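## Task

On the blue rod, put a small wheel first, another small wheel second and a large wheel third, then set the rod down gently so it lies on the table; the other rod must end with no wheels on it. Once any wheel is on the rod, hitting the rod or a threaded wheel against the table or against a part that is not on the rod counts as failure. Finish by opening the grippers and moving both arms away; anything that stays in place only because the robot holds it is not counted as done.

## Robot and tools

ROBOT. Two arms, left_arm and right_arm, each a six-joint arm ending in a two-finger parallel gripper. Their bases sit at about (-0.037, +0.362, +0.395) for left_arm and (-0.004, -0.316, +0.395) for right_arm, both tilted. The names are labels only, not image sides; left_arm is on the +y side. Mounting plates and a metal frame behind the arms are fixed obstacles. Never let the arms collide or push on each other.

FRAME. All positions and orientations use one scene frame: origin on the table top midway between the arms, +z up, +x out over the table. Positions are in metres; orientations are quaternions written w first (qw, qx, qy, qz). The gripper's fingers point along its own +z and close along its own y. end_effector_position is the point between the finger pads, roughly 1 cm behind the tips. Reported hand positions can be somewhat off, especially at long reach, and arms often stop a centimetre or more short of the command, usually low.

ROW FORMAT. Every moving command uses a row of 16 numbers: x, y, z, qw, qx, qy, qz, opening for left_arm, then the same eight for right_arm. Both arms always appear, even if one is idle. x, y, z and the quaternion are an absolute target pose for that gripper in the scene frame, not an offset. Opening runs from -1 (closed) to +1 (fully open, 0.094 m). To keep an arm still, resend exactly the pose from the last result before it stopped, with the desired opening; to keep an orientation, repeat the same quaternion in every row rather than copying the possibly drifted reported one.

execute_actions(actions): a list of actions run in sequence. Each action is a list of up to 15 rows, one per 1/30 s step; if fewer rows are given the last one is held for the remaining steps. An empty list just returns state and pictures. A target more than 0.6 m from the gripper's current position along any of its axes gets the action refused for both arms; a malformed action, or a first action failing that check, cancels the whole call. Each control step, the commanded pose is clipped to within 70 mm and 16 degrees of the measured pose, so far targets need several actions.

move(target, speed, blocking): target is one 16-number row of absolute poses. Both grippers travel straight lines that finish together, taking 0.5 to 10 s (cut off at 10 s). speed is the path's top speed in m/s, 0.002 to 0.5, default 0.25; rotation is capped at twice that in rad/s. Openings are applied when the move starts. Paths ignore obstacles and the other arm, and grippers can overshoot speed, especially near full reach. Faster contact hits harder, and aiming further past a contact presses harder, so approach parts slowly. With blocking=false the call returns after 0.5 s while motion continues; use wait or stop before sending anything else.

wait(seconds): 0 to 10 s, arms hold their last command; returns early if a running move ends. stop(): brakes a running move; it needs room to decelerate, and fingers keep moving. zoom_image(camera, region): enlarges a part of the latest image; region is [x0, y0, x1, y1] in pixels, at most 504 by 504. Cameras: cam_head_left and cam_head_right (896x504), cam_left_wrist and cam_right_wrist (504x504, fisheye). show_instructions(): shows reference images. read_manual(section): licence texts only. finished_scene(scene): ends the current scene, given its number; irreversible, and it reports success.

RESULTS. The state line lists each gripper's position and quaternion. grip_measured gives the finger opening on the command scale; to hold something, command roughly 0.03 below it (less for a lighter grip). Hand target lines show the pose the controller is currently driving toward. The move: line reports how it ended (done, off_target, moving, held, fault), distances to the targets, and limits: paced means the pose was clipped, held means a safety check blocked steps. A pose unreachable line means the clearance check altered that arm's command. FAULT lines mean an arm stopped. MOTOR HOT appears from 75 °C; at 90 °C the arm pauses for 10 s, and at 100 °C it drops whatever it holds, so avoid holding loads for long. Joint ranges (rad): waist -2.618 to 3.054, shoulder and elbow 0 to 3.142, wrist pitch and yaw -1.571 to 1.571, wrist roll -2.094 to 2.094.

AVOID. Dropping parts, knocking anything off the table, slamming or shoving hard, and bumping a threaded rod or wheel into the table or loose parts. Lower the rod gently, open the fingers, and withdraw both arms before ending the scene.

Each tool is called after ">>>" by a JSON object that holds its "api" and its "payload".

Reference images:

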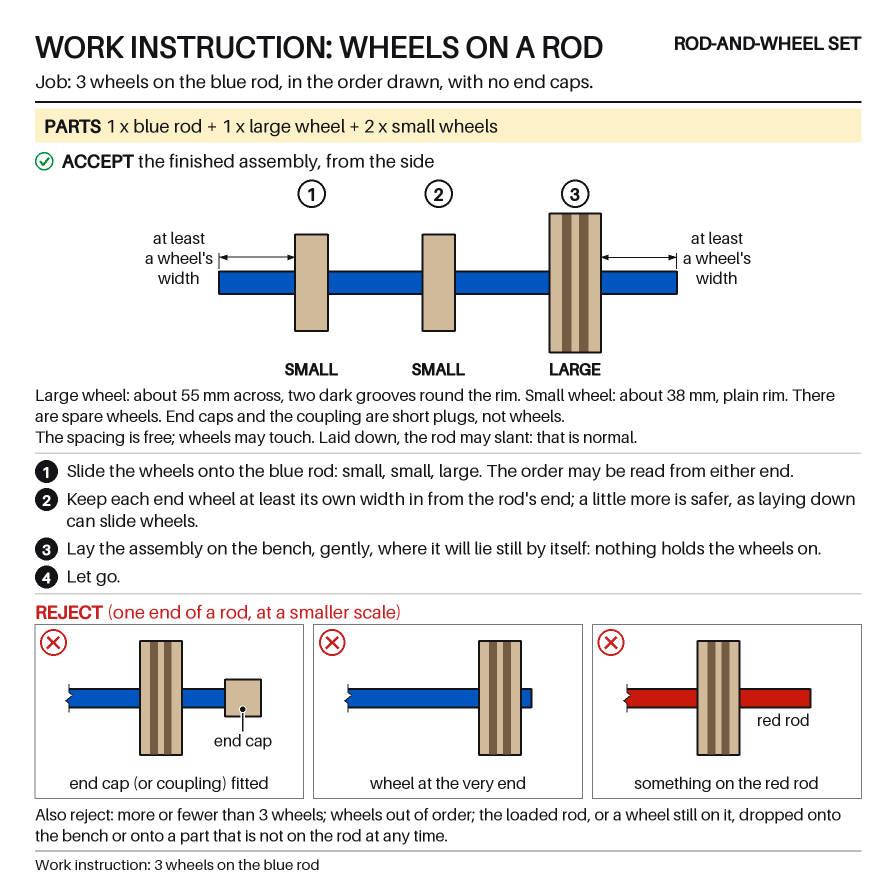

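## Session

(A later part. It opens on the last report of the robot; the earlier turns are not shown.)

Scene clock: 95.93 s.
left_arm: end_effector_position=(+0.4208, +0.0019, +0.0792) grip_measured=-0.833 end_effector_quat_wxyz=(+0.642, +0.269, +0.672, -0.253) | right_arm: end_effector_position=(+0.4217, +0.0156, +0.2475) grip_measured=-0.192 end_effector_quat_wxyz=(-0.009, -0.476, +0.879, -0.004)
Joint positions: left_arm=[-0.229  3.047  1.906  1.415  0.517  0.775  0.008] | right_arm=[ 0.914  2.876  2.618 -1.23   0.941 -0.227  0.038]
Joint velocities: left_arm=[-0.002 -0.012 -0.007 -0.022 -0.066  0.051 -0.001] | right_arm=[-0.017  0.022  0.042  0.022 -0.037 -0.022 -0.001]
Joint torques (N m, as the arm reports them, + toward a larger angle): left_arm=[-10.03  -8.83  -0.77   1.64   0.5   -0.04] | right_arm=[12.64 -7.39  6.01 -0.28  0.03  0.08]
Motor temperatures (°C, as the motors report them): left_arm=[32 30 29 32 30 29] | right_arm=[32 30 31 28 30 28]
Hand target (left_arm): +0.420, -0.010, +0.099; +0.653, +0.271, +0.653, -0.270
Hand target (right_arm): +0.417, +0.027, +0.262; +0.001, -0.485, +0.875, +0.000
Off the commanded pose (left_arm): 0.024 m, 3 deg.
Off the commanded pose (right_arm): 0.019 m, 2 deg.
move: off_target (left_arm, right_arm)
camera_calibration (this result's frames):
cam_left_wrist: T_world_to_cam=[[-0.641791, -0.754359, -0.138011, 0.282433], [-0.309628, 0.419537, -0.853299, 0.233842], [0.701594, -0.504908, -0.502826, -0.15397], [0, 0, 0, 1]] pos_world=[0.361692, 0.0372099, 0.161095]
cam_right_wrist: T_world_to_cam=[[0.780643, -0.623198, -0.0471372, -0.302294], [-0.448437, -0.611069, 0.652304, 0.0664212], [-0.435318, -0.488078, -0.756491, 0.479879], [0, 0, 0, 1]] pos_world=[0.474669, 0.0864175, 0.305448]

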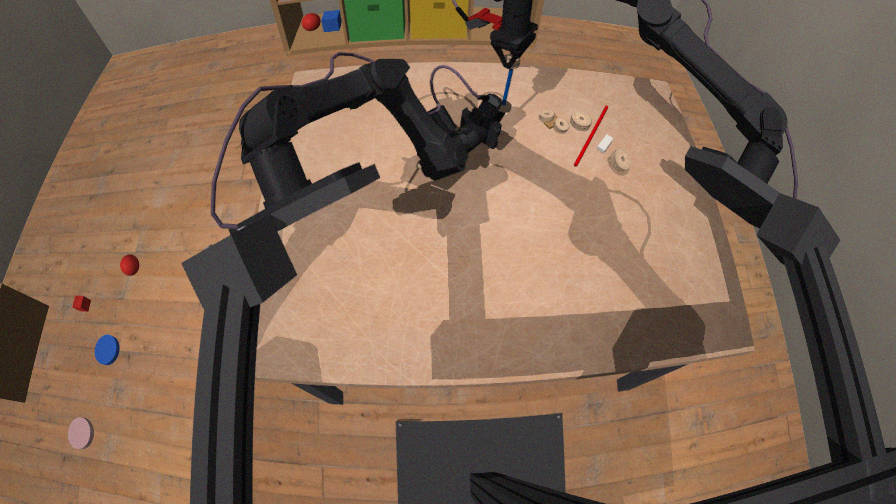

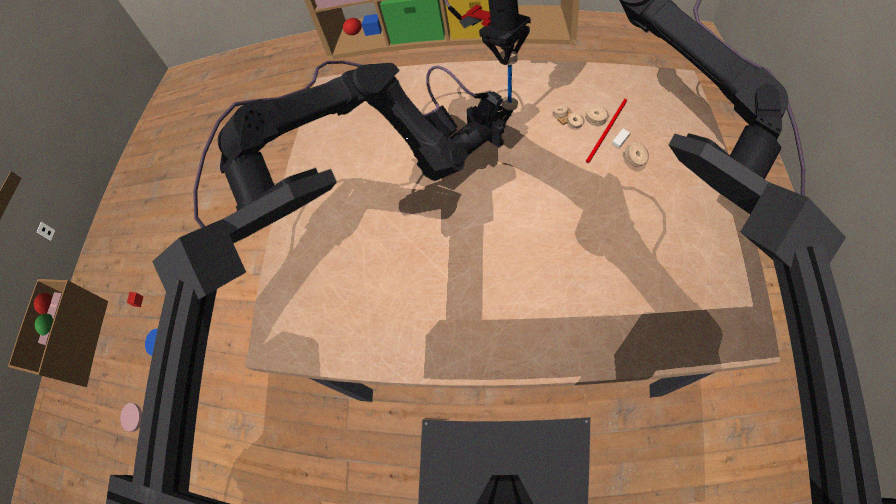

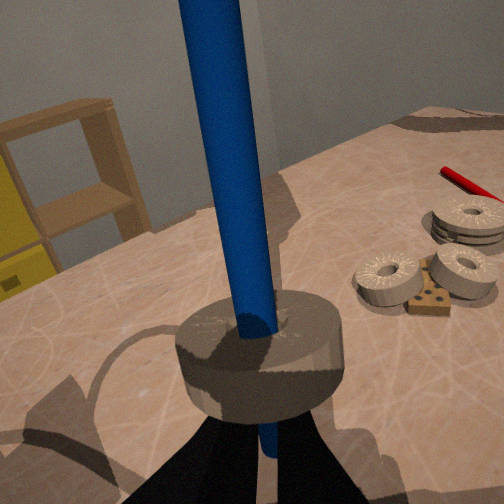

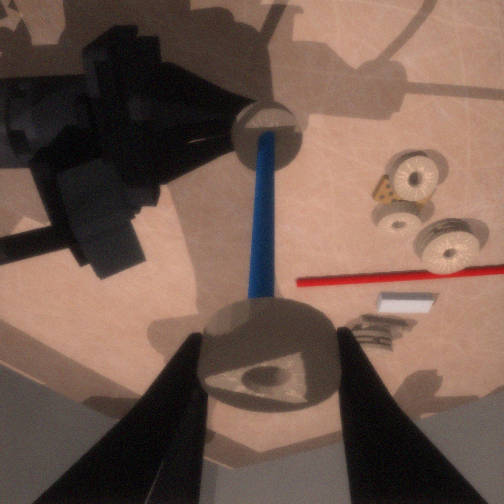

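>>> {"api": "move", "payload": {"target": [0.42,-0.01,0.10,0.6533,0.2706,0.6533,-0.2706,-0.9, 0.416,0.022,0.246,0,-0.485,0.875,0,-0.25], "speed": 0.01}}

>>> {"api": "zoom_image", "payload": {"camera": "cam_head_right", "region": [450, 0, 594, 120]}}

Scene clock: 99.03 s.
left_arm: end_effector_position=(+0.4212, +0.0074, +0.0692) grip_measured=-0.833 end_effector_quat_wxyz=(+0.632, +0.268, +0.684, -0.248) | right_arm: end_effector_position=(+0.4171, +0.0128, +0.2362) grip_measured=-0.192 end_effector_quat_wxyz=(-0.013, -0.481, +0.876, -0.006)
Joint positions: left_arm=[-0.217  3.047  1.906  1.397  0.499  0.775  0.008] | right_arm=[ 0.898  2.843  2.518 -1.156  0.943 -0.254  0.038]
Joint velocities: left_arm=[ 0.002 -0.002 -0.002  0.037  0.037 -0.022 -0.   ] | right_arm=[-0.027 -0.017 -0.022 -0.022 -0.037 -0.007 -0.   ]
Joint torques (N m, as the arm reports them, + toward a larger angle): left_arm=[-10.88  -8.52  -0.28   1.79   0.7   -0.06] | right_arm=[11.68 -8.74  2.75  0.08 -0.02 -0.01]
Motor temperatures (°C, as the motors report them): left_arm=[33 30 29 33 30 29] | right_arm=[33 30 31 28 30 28]
Hand target (left_arm): +0.420, -0.010, +0.099; +0.653, +0.271, +0.653, -0.271
Hand target (right_arm): +0.416, +0.021, +0.246; -0.001, -0.485, +0.875, -0.000
Off the commanded pose (left_arm): 0.035 m, 5 deg.
Off the commanded pose (right_arm): 0.013 m, 2 deg.
move: off_target (left_arm, right_arm)
camera_calibration (this result's frames):
cam_left_wrist: T_world_to_cam=[[-0.638796, -0.757606, -0.134061, 0.283923], [-0.336517, 0.431823, -0.83683, 0.233231], [0.691878, -0.48945, -0.530795, -0.150568], [0, 0, 0, 1]] pos_world=[0.36403, 0.0406922, 0.153317]
cam_right_wrist: T_world_to_cam=[[0.787958, -0.613998, -0.0461436, -0.30443], [-0.438109, -0.611736, 0.658665, 0.0642659], [-0.432647, -0.498784, -0.75102, 0.465737], [0, 0, 0, 1]] pos_world=[0.469533, 0.0846962, 0.293401]

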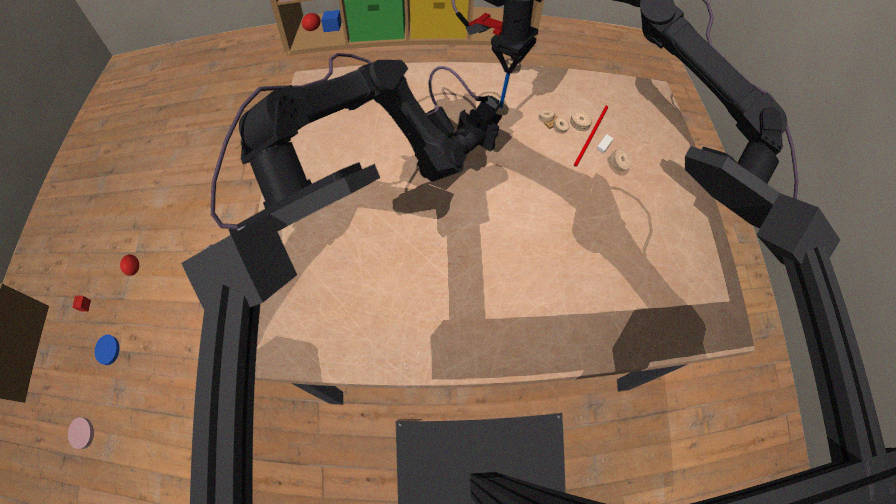

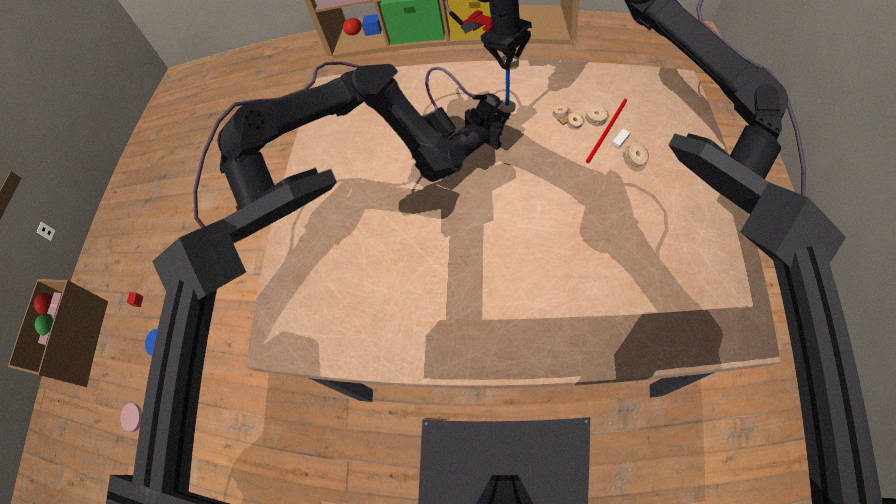

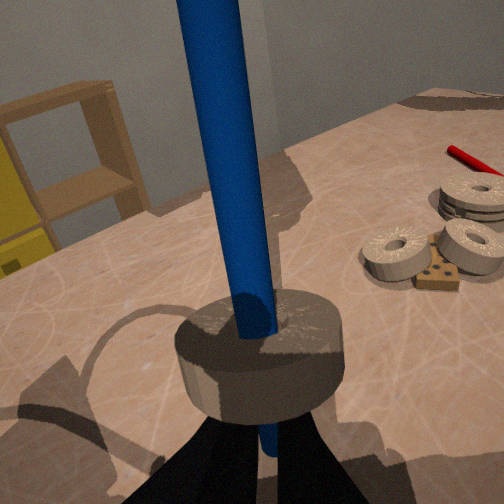

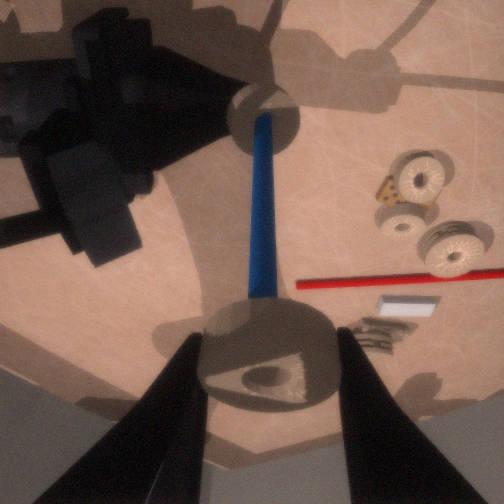

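Region (450, 0, 594, 120) of cam_head_right's 896x504 image, scaled by 3.500, with more detail than that image has.

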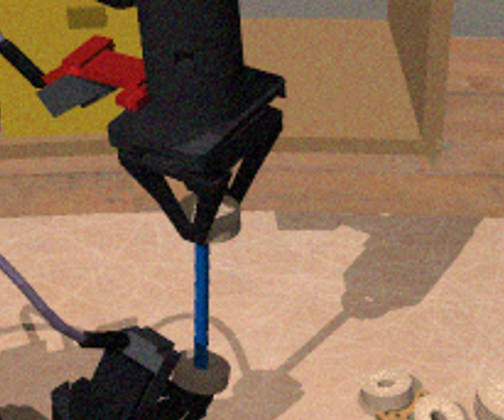

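>>> {"api": "move", "payload": {"target": [0.42,-0.03,0.10,0.6533,0.2706,0.6533,-0.2706,-0.9, 0.416,0.0,0.285,0,-0.485,0.875,0,-0.25], "speed": 0.04}}

>>> {"api": "zoom_image", "payload": {"camera": "cam_head_right", "region": [450, 0, 594, 120]}}

>>> {"api": "zoom_image", "payload": {"camera": "cam_head_left", "region": [450, 0, 594, 120]}}

Scene clock: 100.83 s.
left_arm: end_effector_position=(+0.4225, -0.0143, +0.0878) grip_measured=-0.833 end_effector_quat_wxyz=(+0.644, +0.266, +0.670, -0.257) | right_arm: end_effector_position=(+0.4180, -0.0046, +0.2661) grip_measured=-0.192 end_effector_quat_wxyz=(-0.011, -0.476, +0.879, -0.004)
Joint positions: left_arm=[-0.262  3.061  1.941  1.393  0.49   0.777  0.008] | right_arm=[ 0.929  2.71   2.365 -1.169  0.943 -0.198  0.038]
Joint velocities: left_arm=[-0.012  0.002 -0.012 -0.051  0.022 -0.022 -0.001] | right_arm=[ 0.007  0.007 -0.022 -0.081 -0.022  0.007  0.   ]
Joint torques (N m, as the arm reports them, + toward a larger angle): left_arm=[-10.17  -6.54   2.94   1.41   0.52   0.03] | right_arm=[12.   -9.22  3.1  -0.3  -0.01  0.11]
Motor temperatures (°C, as the motors report them): left_arm=[33 30 29 33 30 29] | right_arm=[33 30 31 28 30 28]
Hand target (left_arm): +0.419, -0.029, +0.101; +0.653, +0.271, +0.654, -0.271
Hand target (right_arm): +0.416, -0.000, +0.284; +0.000, -0.485, +0.875, -0.001
Off the commanded pose (left_arm): 0.020 m, 3 deg.
Off the commanded pose (right_arm): 0.020 m, 2 deg.
move: off_target (left_arm, right_arm)
camera_calibration (this result's frames):
cam_left_wrist: T_world_to_cam=[[-0.642605, -0.754903, -0.131075, 0.27217], [-0.308631, 0.41161, -0.85751, 0.248334], [0.701288, -0.510587, -0.497489, -0.159467], [0, 0, 0, 1]] pos_world=[0.363374, 0.021823, 0.16929]
cam_right_wrist: T_world_to_cam=[[0.780611, -0.62322, -0.0473602, -0.311131], [-0.447123, -0.609773, 0.654414, 0.0391723], [-0.436723, -0.489667, -0.754652, 0.482622], [0, 0, 0, 1]] pos_world=[0.471159, 0.0663074, 0.323841]

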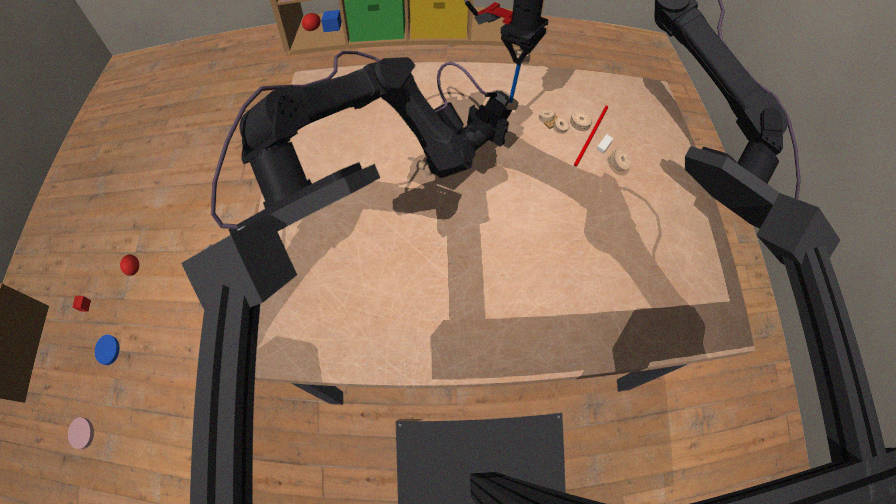

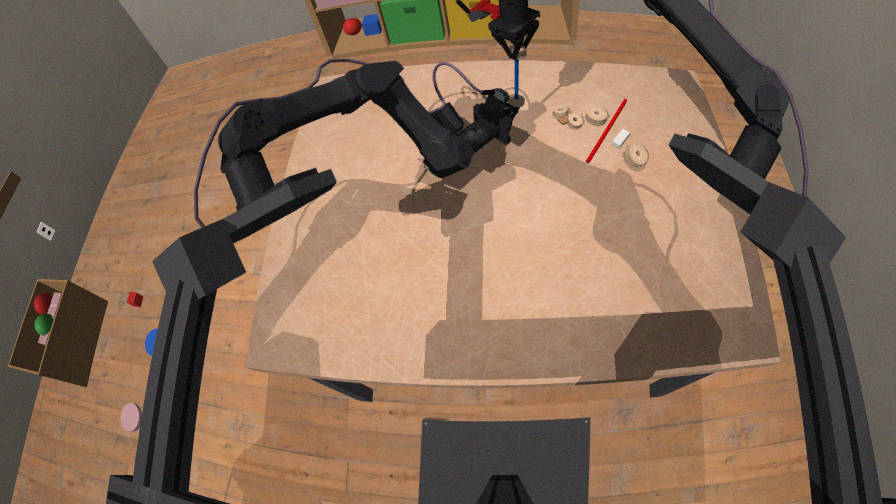

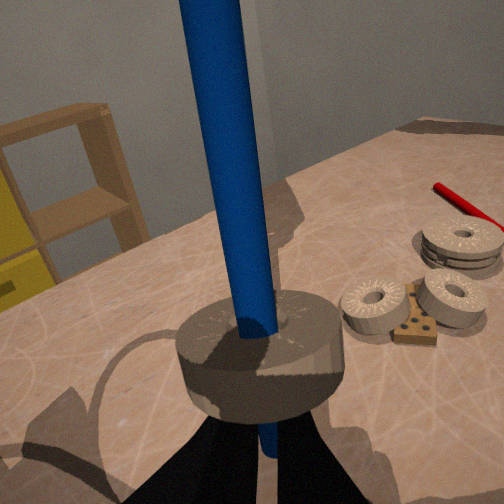

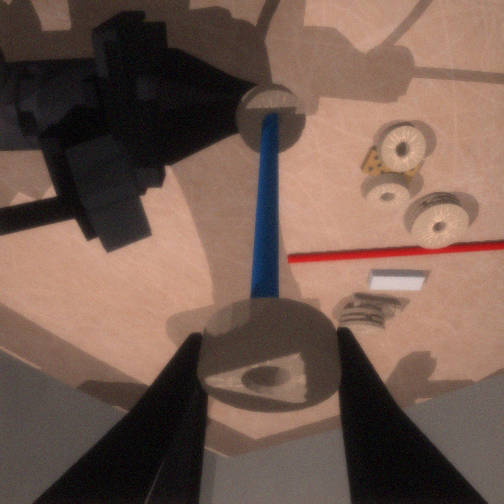

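Region (450, 0, 594, 120) of cam_head_right's 896x504 image, scaled by 3.500, with more detail than that image has.

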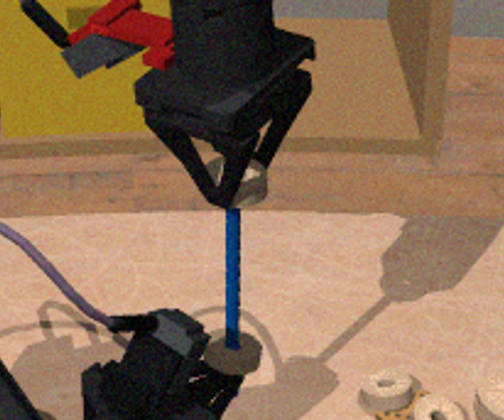

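Region (450, 0, 594, 120) of cam_head_left's 896x504 image, scaled by 3.500, with more detail than that image has.

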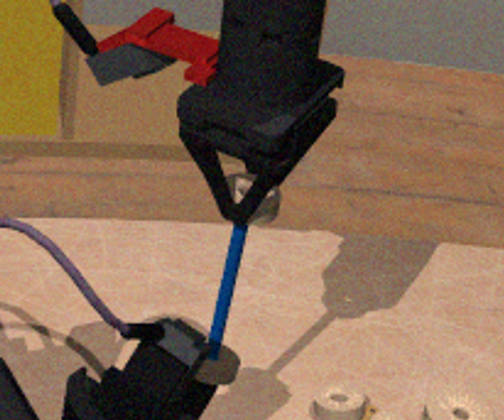

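>>> {"api": "move", "payload": {"target": [0.42,-0.03,0.10,0.6533,0.2706,0.6533,-0.2706,-0.9, 0.417,0.006,0.283,0,-0.485,0.875,0,-0.25], "speed": 0.01}}

>>> {"api": "zoom_image", "payload": {"camera": "cam_head_right", "region": [450, 0, 594, 120]}}

>>> {"api": "zoom_image", "payload": {"camera": "cam_head_left", "region": [450, 0, 594, 120]}}

Scene clock: 103.83 s.
left_arm: end_effector_position=(+0.4228, -0.0133, +0.0868) grip_measured=-0.833 end_effector_quat_wxyz=(+0.643, +0.266, +0.671, -0.255) | right_arm: end_effector_position=(+0.4220, -0.0069, +0.2693) grip_measured=-0.192 end_effector_quat_wxyz=(-0.010, -0.475, +0.880, -0.004)
Joint positions: left_arm=[-0.26   3.061  1.941  1.393  0.49   0.777  0.008] | right_arm=[ 0.929  2.71   2.387 -1.189  0.943 -0.197  0.038]
Joint velocities: left_arm=[ 0.002  0.012 -0.002 -0.051 -0.007 -0.007 -0.001] | right_arm=[ 0.007  0.012 -0.002  0.007  0.037  0.037  0.   ]
Joint torques (N m, as the arm reports them, + toward a larger angle): left_arm=[-10.28  -6.44   3.13   1.41   0.51   0.04] | right_arm=[12.37 -6.7   6.06 -0.36  0.06  0.03]
Motor temperatures (°C, as the motors report them): left_arm=[33 30 29 32 30 29] | right_arm=[34 30 31 28 30 28]
Hand target (left_arm): +0.419, -0.029, +0.101; +0.653, +0.271, +0.653, -0.271
Hand target (right_arm): +0.417, +0.006, +0.283; +0.001, -0.485, +0.875, -0.000
Off the commanded pose (left_arm): 0.021 m, 3 deg.
Off the commanded pose (right_arm): 0.019 m, 2 deg.
move: off_target (left_arm, right_arm)
camera_calibration (this result's frames):
cam_left_wrist: T_world_to_cam=[[-0.641471, -0.755693, -0.132071, 0.272573], [-0.310024, 0.412839, -0.856417, 0.247705], [0.701712, -0.508422, -0.499107, -0.159615], [0, 0, 0, 1]] pos_world=[0.363646, 0.0225674, 0.168473]
cam_right_wrist: T_world_to_cam=[[0.77916, -0.625045, -0.047216, -0.314968], [-0.449009, -0.609104, 0.653746, 0.0384422], [-0.43738, -0.488172, -0.75524, 0.486132], [0, 0, 0, 1]] pos_world=[0.475296, 0.0638623, 0.327144]

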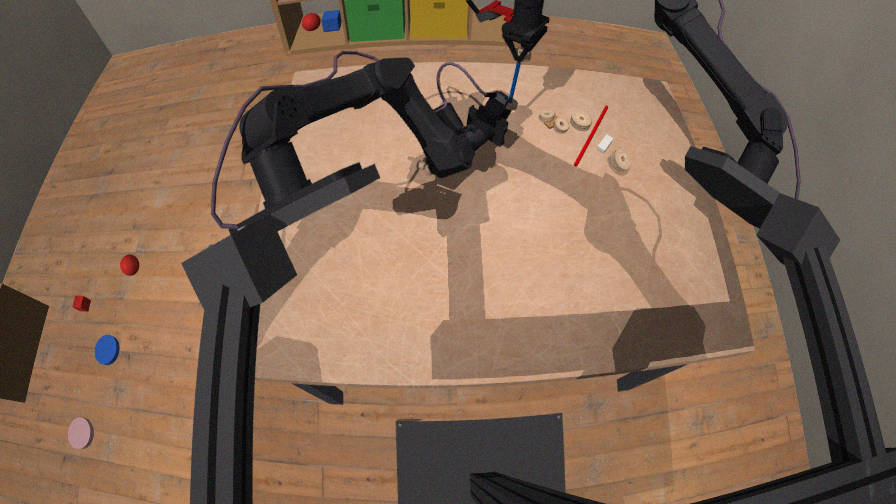

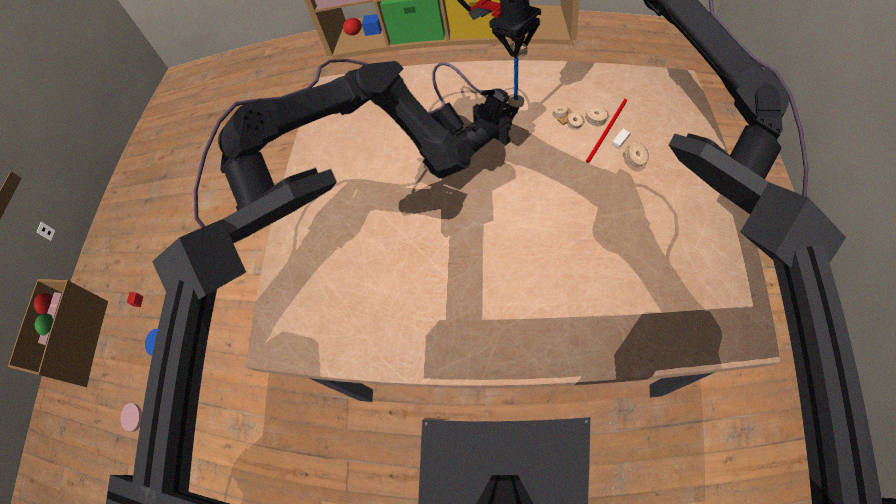

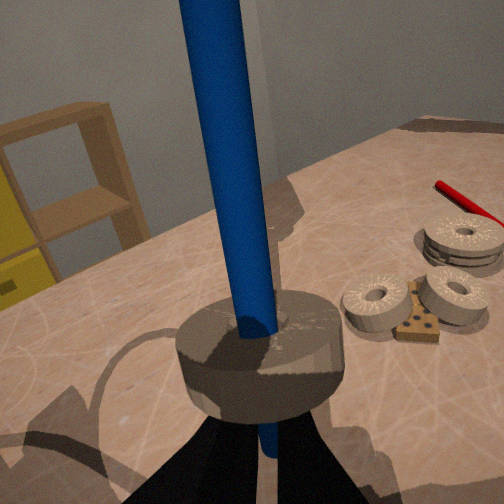

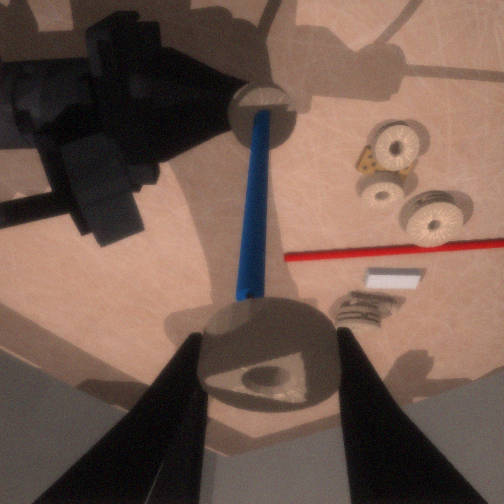

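Region (450, 0, 594, 120) of cam_head_right's 896x504 image, scaled by 3.500, with more detail than that image has.

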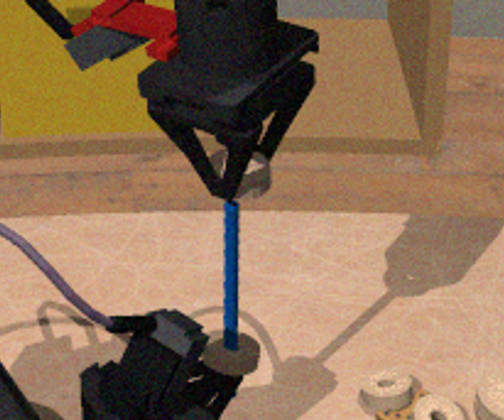

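Region (450, 0, 594, 120) of cam_head_left's 896x504 image, scaled by 3.500, with more detail than that image has.

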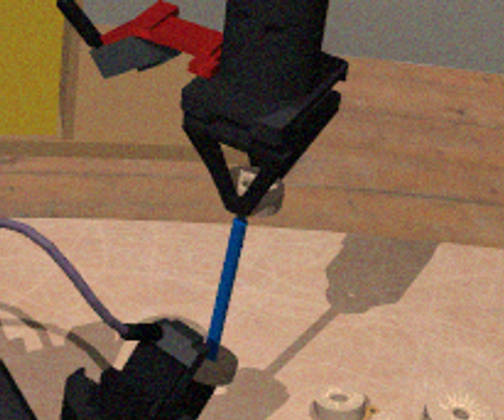

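>>> {"api": "move", "payload": {"target": [0.42,-0.03,0.10,0.6533,0.2706,0.6533,-0.2706,-0.9, 0.419,0.011,0.268,0,-0.485,0.875,0,-0.25], "speed": 0.03}}

>>> {"api": "zoom_image", "payload": {"camera": "cam_head_right", "region": [450, 0, 594, 120]}}

Scene clock: 105.23 s.
left_arm: end_effector_position=(+0.4226, -0.0140, +0.0873) grip_measured=-0.833 end_effector_quat_wxyz=(+0.643, +0.266, +0.671, -0.256) | right_arm: end_effector_position=(+0.4183, -0.0039, +0.2562) grip_measured=-0.192 end_effector_quat_wxyz=(-0.018, -0.483, +0.875, -0.007)
Joint positions: left_arm=[-0.261  3.061  1.941  1.392  0.49   0.777  0.008] | right_arm=[ 0.914  2.75   2.419 -1.189  0.943 -0.218  0.038]
Joint velocities: left_arm=[ 0.012  0.017 -0.022  0.066 -0.007  0.037  0.   ] | right_arm=[ 0.007 -0.012  0.007  0.037 -0.007 -0.081 -0.   ]
Joint torques (N m, as the arm reports them, + toward a larger angle): left_arm=[-10.23  -6.39   3.13   1.42   0.52   0.03] | right_arm=[11.86 -7.24  6.19 -0.03 -0.04  0.02]
Motor temperatures (°C, as the motors report them): left_arm=[33 30 29 32 30 29] | right_arm=[34 30 31 28 30 28]
Hand target (left_arm): +0.419, -0.029, +0.100; +0.653, +0.271, +0.654, -0.271
Hand target (right_arm): +0.418, +0.010, +0.268; +0.000, -0.485, +0.875, +0.000
Off the commanded pose (left_arm): 0.021 m, 3 deg.
Off the commanded pose (right_arm): 0.019 m, 2 deg.
move: off_target (left_arm, right_arm)
camera_calibration (this result's frames):
cam_left_wrist: T_world_to_cam=[[-0.642315, -0.755071, -0.131529, 0.272347], [-0.30927, 0.412358, -0.856921, 0.248049], [0.701273, -0.509735, -0.498384, -0.159453], [0, 0, 0, 1]] pos_world=[0.363467, 0.0220773, 0.168911]
cam_right_wrist: T_world_to_cam=[[0.790452, -0.610575, -0.048827, -0.315029], [-0.429771, -0.609647, 0.666054, 0.0359411], [-0.436443, -0.505499, -0.744304, 0.472783], [0, 0, 0, 1]] pos_world=[0.470804, 0.0685539, 0.312573]

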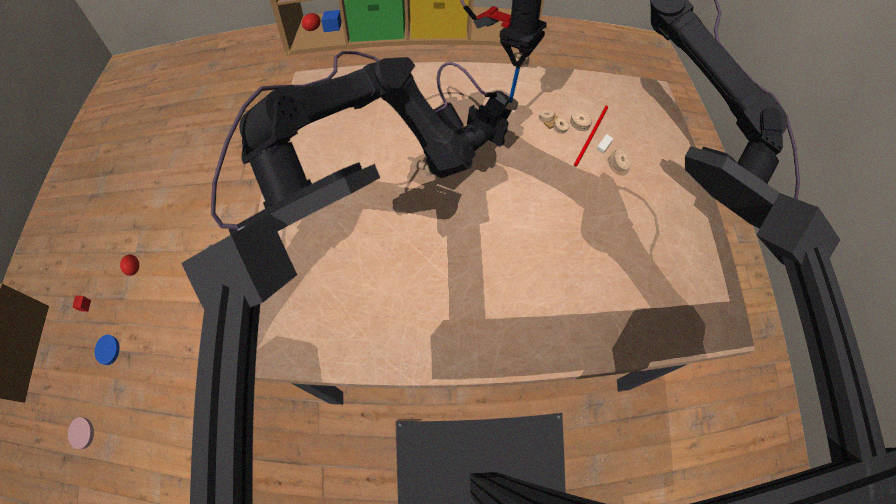

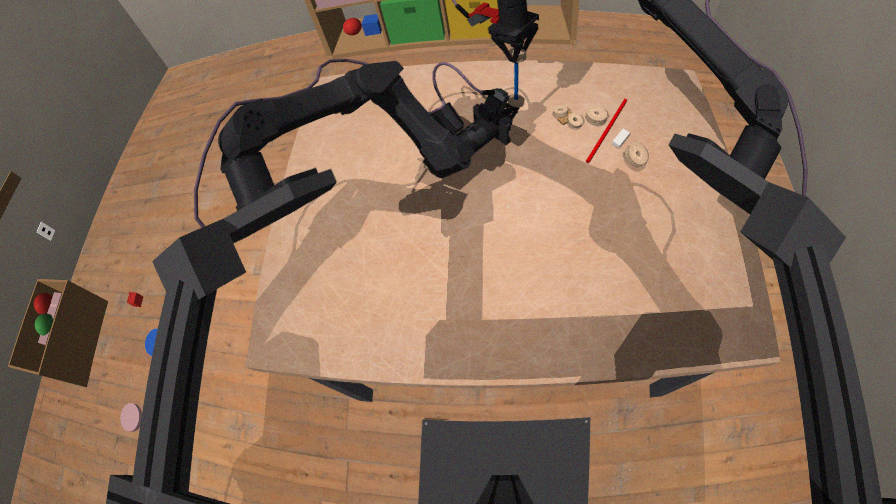

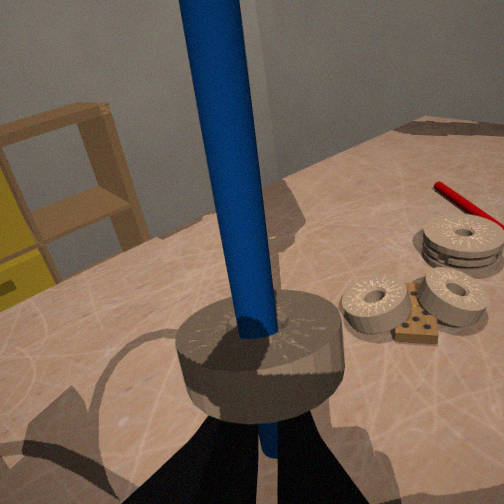

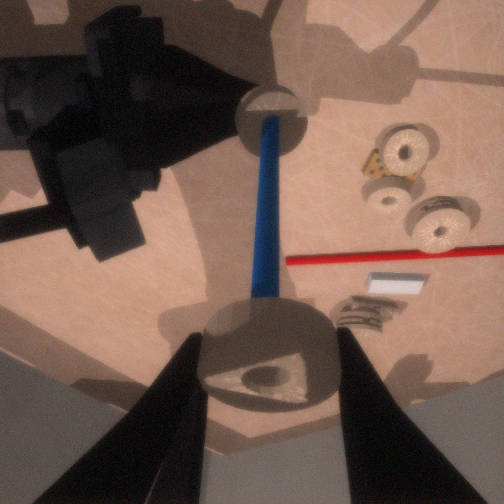

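Region (450, 0, 594, 120) of cam_head_right's 896x504 image, scaled by 3.500, with more detail than that image has.

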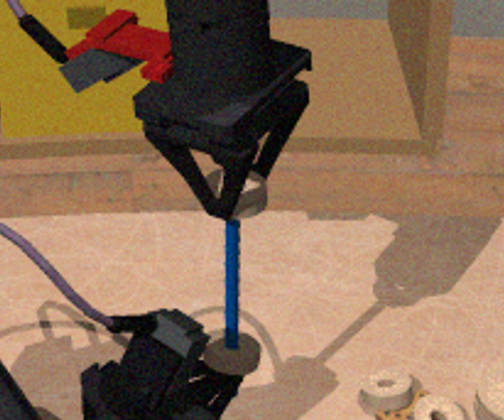

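>>> {"api": "move", "payload": {"target": [0.42,-0.03,0.10,0.6533,0.2706,0.6533,-0.2706,-0.9, 0.4185,0.016,0.268,0,-0.485,0.875,0,-0.25], "speed": 0.03}}

>>> {"api": "zoom_image", "payload": {"camera": "cam_head_right", "region": [450, 0, 594, 120]}}

Scene clock: 106.57 s.
left_arm: end_effector_position=(+0.4226, -0.0130, +0.0859) grip_measured=-0.833 end_effector_quat_wxyz=(+0.642, +0.266, +0.672, -0.256) | right_arm: end_effector_position=(+0.4211, +0.0037, +0.2538) grip_measured=-0.192 end_effector_quat_wxyz=(-0.012, -0.476, +0.879, -0.005)
Joint positions: left_arm=[-0.259  3.061  1.941  1.39   0.489  0.777  0.008] | right_arm=[ 0.914  2.787  2.478 -1.19   0.943 -0.218  0.038]
Joint velocities: left_arm=[-0.012 -0.002 -0.002 -0.051 -0.051 -0.022  0.   ] | right_arm=[-0.002 -0.007  0.007 -0.007  0.037  0.007  0.001]
Joint torques (N m, as the arm reports them, + toward a larger angle): left_arm=[-10.35  -6.44   3.15   1.43   0.52   0.04] | right_arm=[12.13 -7.15  6.22 -0.31 -0.04  0.  ]
Motor temperatures (°C, as the motors report them): left_arm=[33 30 29 32 30 29] | right_arm=[34 30 31 28 30 28]
Hand target (left_arm): +0.419, -0.029, +0.100; +0.653, +0.271, +0.654, -0.270
Hand target (right_arm): +0.418, +0.016, +0.268; +0.001, -0.485, +0.875, -0.000
Off the commanded pose (left_arm): 0.022 m, 3 deg.
Off the commanded pose (right_arm): 0.019 m, 2 deg.
move: off_target (left_arm, right_arm)
camera_calibration (this result's frames):
cam_left_wrist: T_world_to_cam=[[-0.642329, -0.755114, -0.131211, 0.272865], [-0.312105, 0.414068, -0.855066, 0.247468], [0.700003, -0.508282, -0.501643, -0.158903], [0, 0, 0, 1]] pos_world=[0.363737, 0.0228083, 0.167692]
cam_right_wrist: T_world_to_cam=[[0.78096, -0.622823, -0.0468384, -0.309201], [-0.445541, -0.608079, 0.657064, 0.0523442], [-0.437716, -0.492272, -0.752378, 0.478546], [0, 0, 0, 1]] pos_world=[0.474262, 0.0748267, 0.311172]

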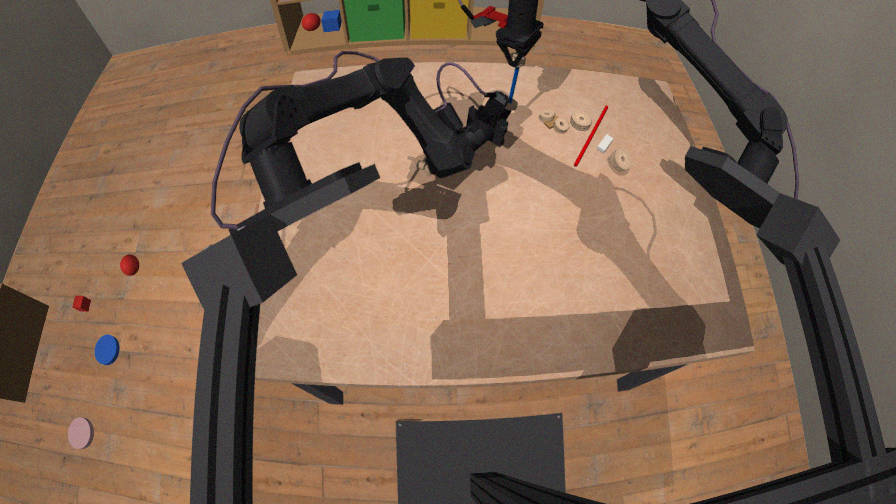

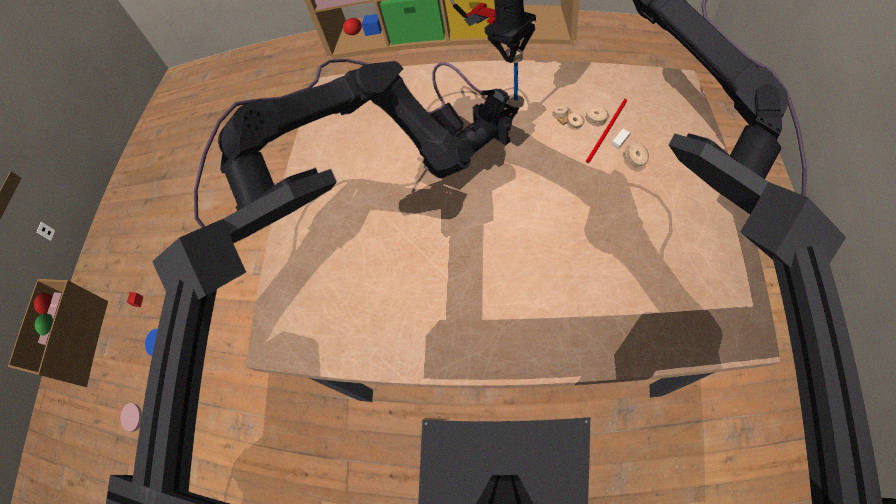

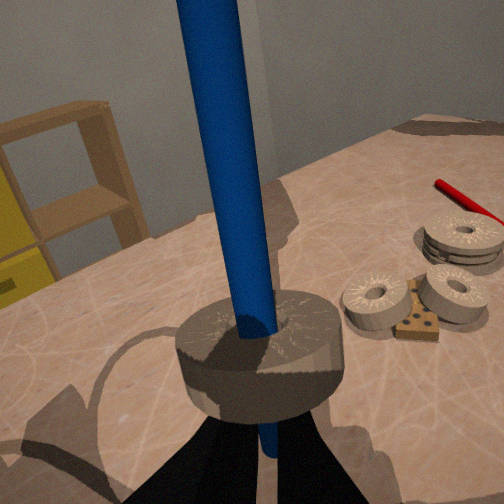

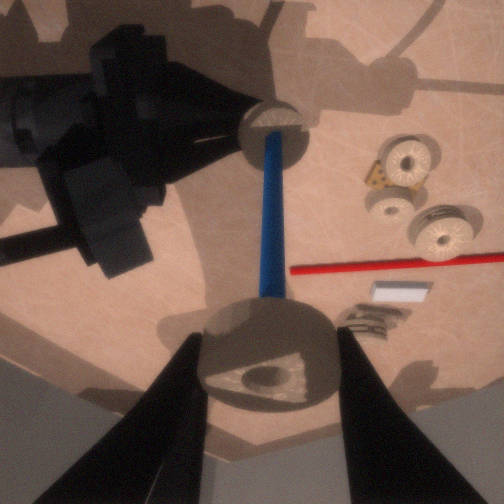

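Region (450, 0, 594, 120) of cam_head_right's 896x504 image, scaled by 3.500, with more detail than that image has.

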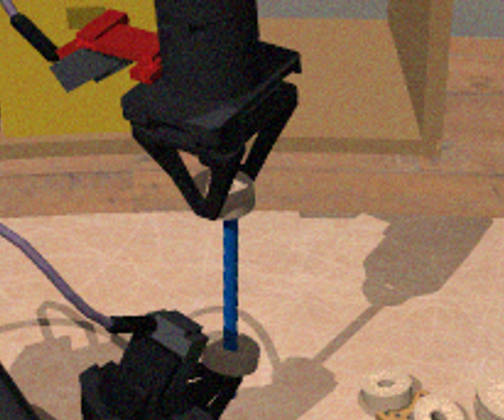

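>>> {"api": "move", "payload": {"target": [0.42,-0.03,0.10,0.6533,0.2706,0.6533,-0.2706,-0.9, 0.419,0.0105,0.262,0,-0.485,0.875,0,-0.25], "speed": 0.006}}

>>> {"api": "zoom_image", "payload": {"camera": "cam_head_right", "region": [450, 0, 594, 120]}}

Scene clock: 111.30 s.
left_arm: end_effector_position=(+0.4217, -0.0128, +0.0837) grip_measured=-0.833 end_effector_quat_wxyz=(+0.640, +0.269, +0.672, -0.256) | right_arm: end_effector_position=(+0.4149, +0.0008, +0.2416) grip_measured=-0.192 end_effector_quat_wxyz=(-0.022, -0.483, +0.875, -0.008)
Joint positions: left_arm=[-0.256  3.061  1.941  1.382  0.493  0.782  0.008] | right_arm=[ 0.898  2.787  2.441 -1.166  0.943 -0.234  0.038]
Joint velocities: left_arm=[ 0.007 -0.007  0.022 -0.007  0.007  0.022 -0.   ] | right_arm=[-0.017 -0.017  0.007  0.022 -0.007  0.037 -0.   ]
Joint torques (N m, as the arm reports them, + toward a larger angle): left_arm=[-10.64  -6.31   3.19   1.52   0.5   -0.01] | right_arm=[12.38 -9.7   3.01 -0.02 -0.07 -0.02]
Motor temperatures (°C, as the motors report them): left_arm=[33 30 29 33 30 29] | right_arm=[35 31 31 28 30 28]
Hand target (left_arm): +0.419, -0.029, +0.100; +0.653, +0.271, +0.653, -0.271
Hand target (right_arm): +0.419, +0.010, +0.262; -0.000, -0.485, +0.875, -0.000
Off the commanded pose (left_arm): 0.024 m, 3 deg.
Off the commanded pose (right_arm): 0.023 m, 3 deg.
move: off_target (left_arm, right_arm)
camera_calibration (this result's frames):
cam_left_wrist: T_world_to_cam=[[-0.647122, -0.750755, -0.132665, 0.274367], [-0.311812, 0.419425, -0.852559, 0.244961], [0.695706, -0.510343, -0.505513, -0.157103], [0, 0, 0, 1]] pos_world=[0.363228, 0.0230635, 0.165825]
cam_right_wrist: T_world_to_cam=[[0.790414, -0.610602, -0.0491033, -0.310119], [-0.425823, -0.605304, 0.672519, 0.0438922], [-0.440364, -0.510659, -0.738449, 0.46295], [0, 0, 0, 1]] pos_world=[0.467679, 0.0736179, 0.297119]

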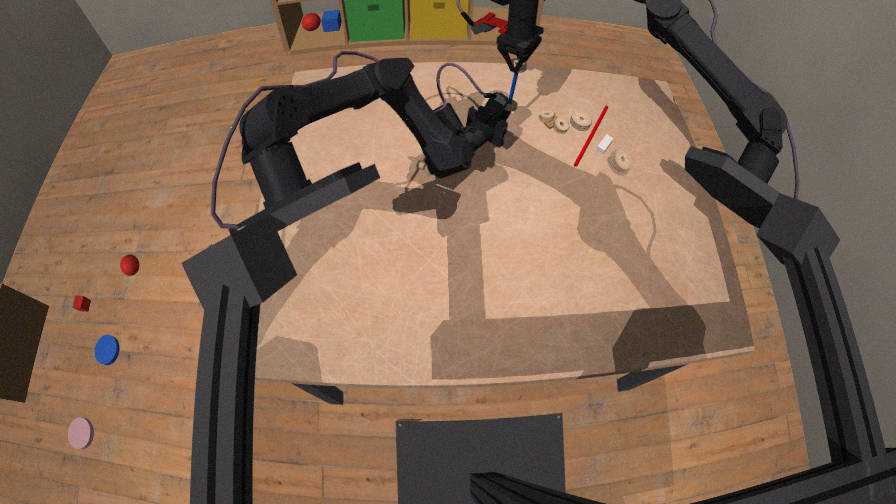

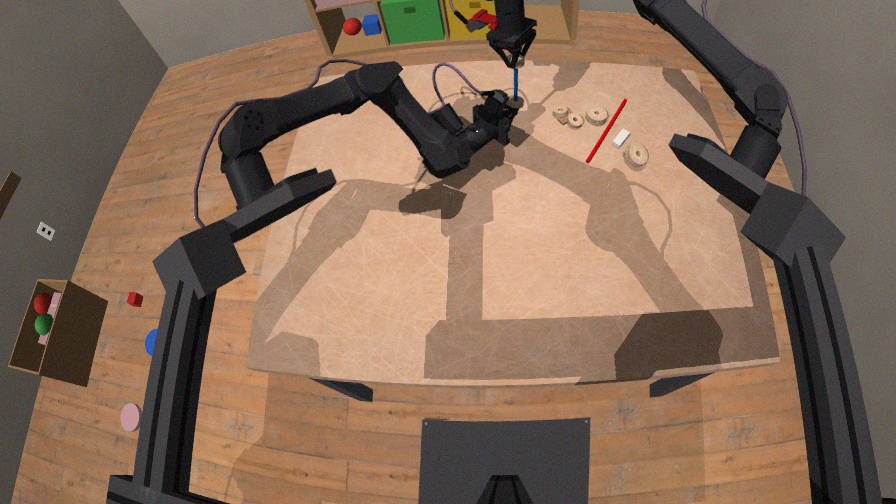

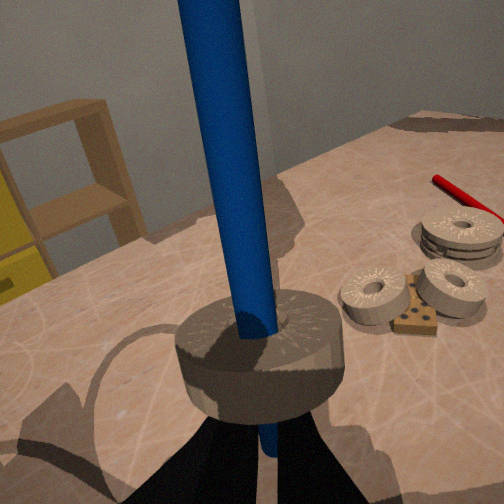

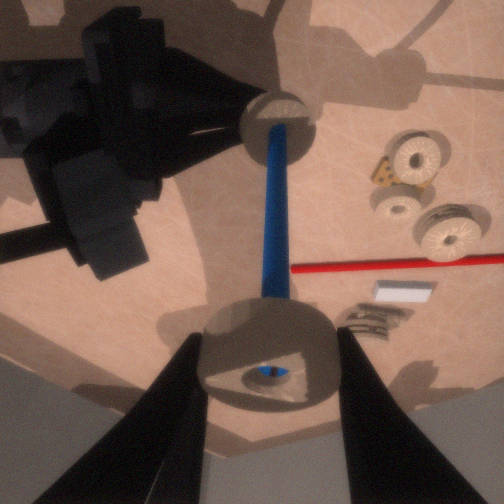

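Region (450, 0, 594, 120) of cam_head_right's 896x504 image, scaled by 3.500, with more detail than that image has.

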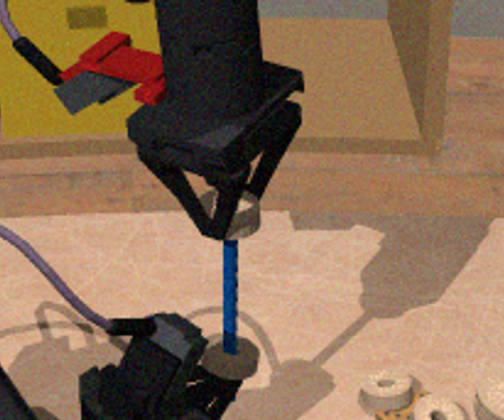

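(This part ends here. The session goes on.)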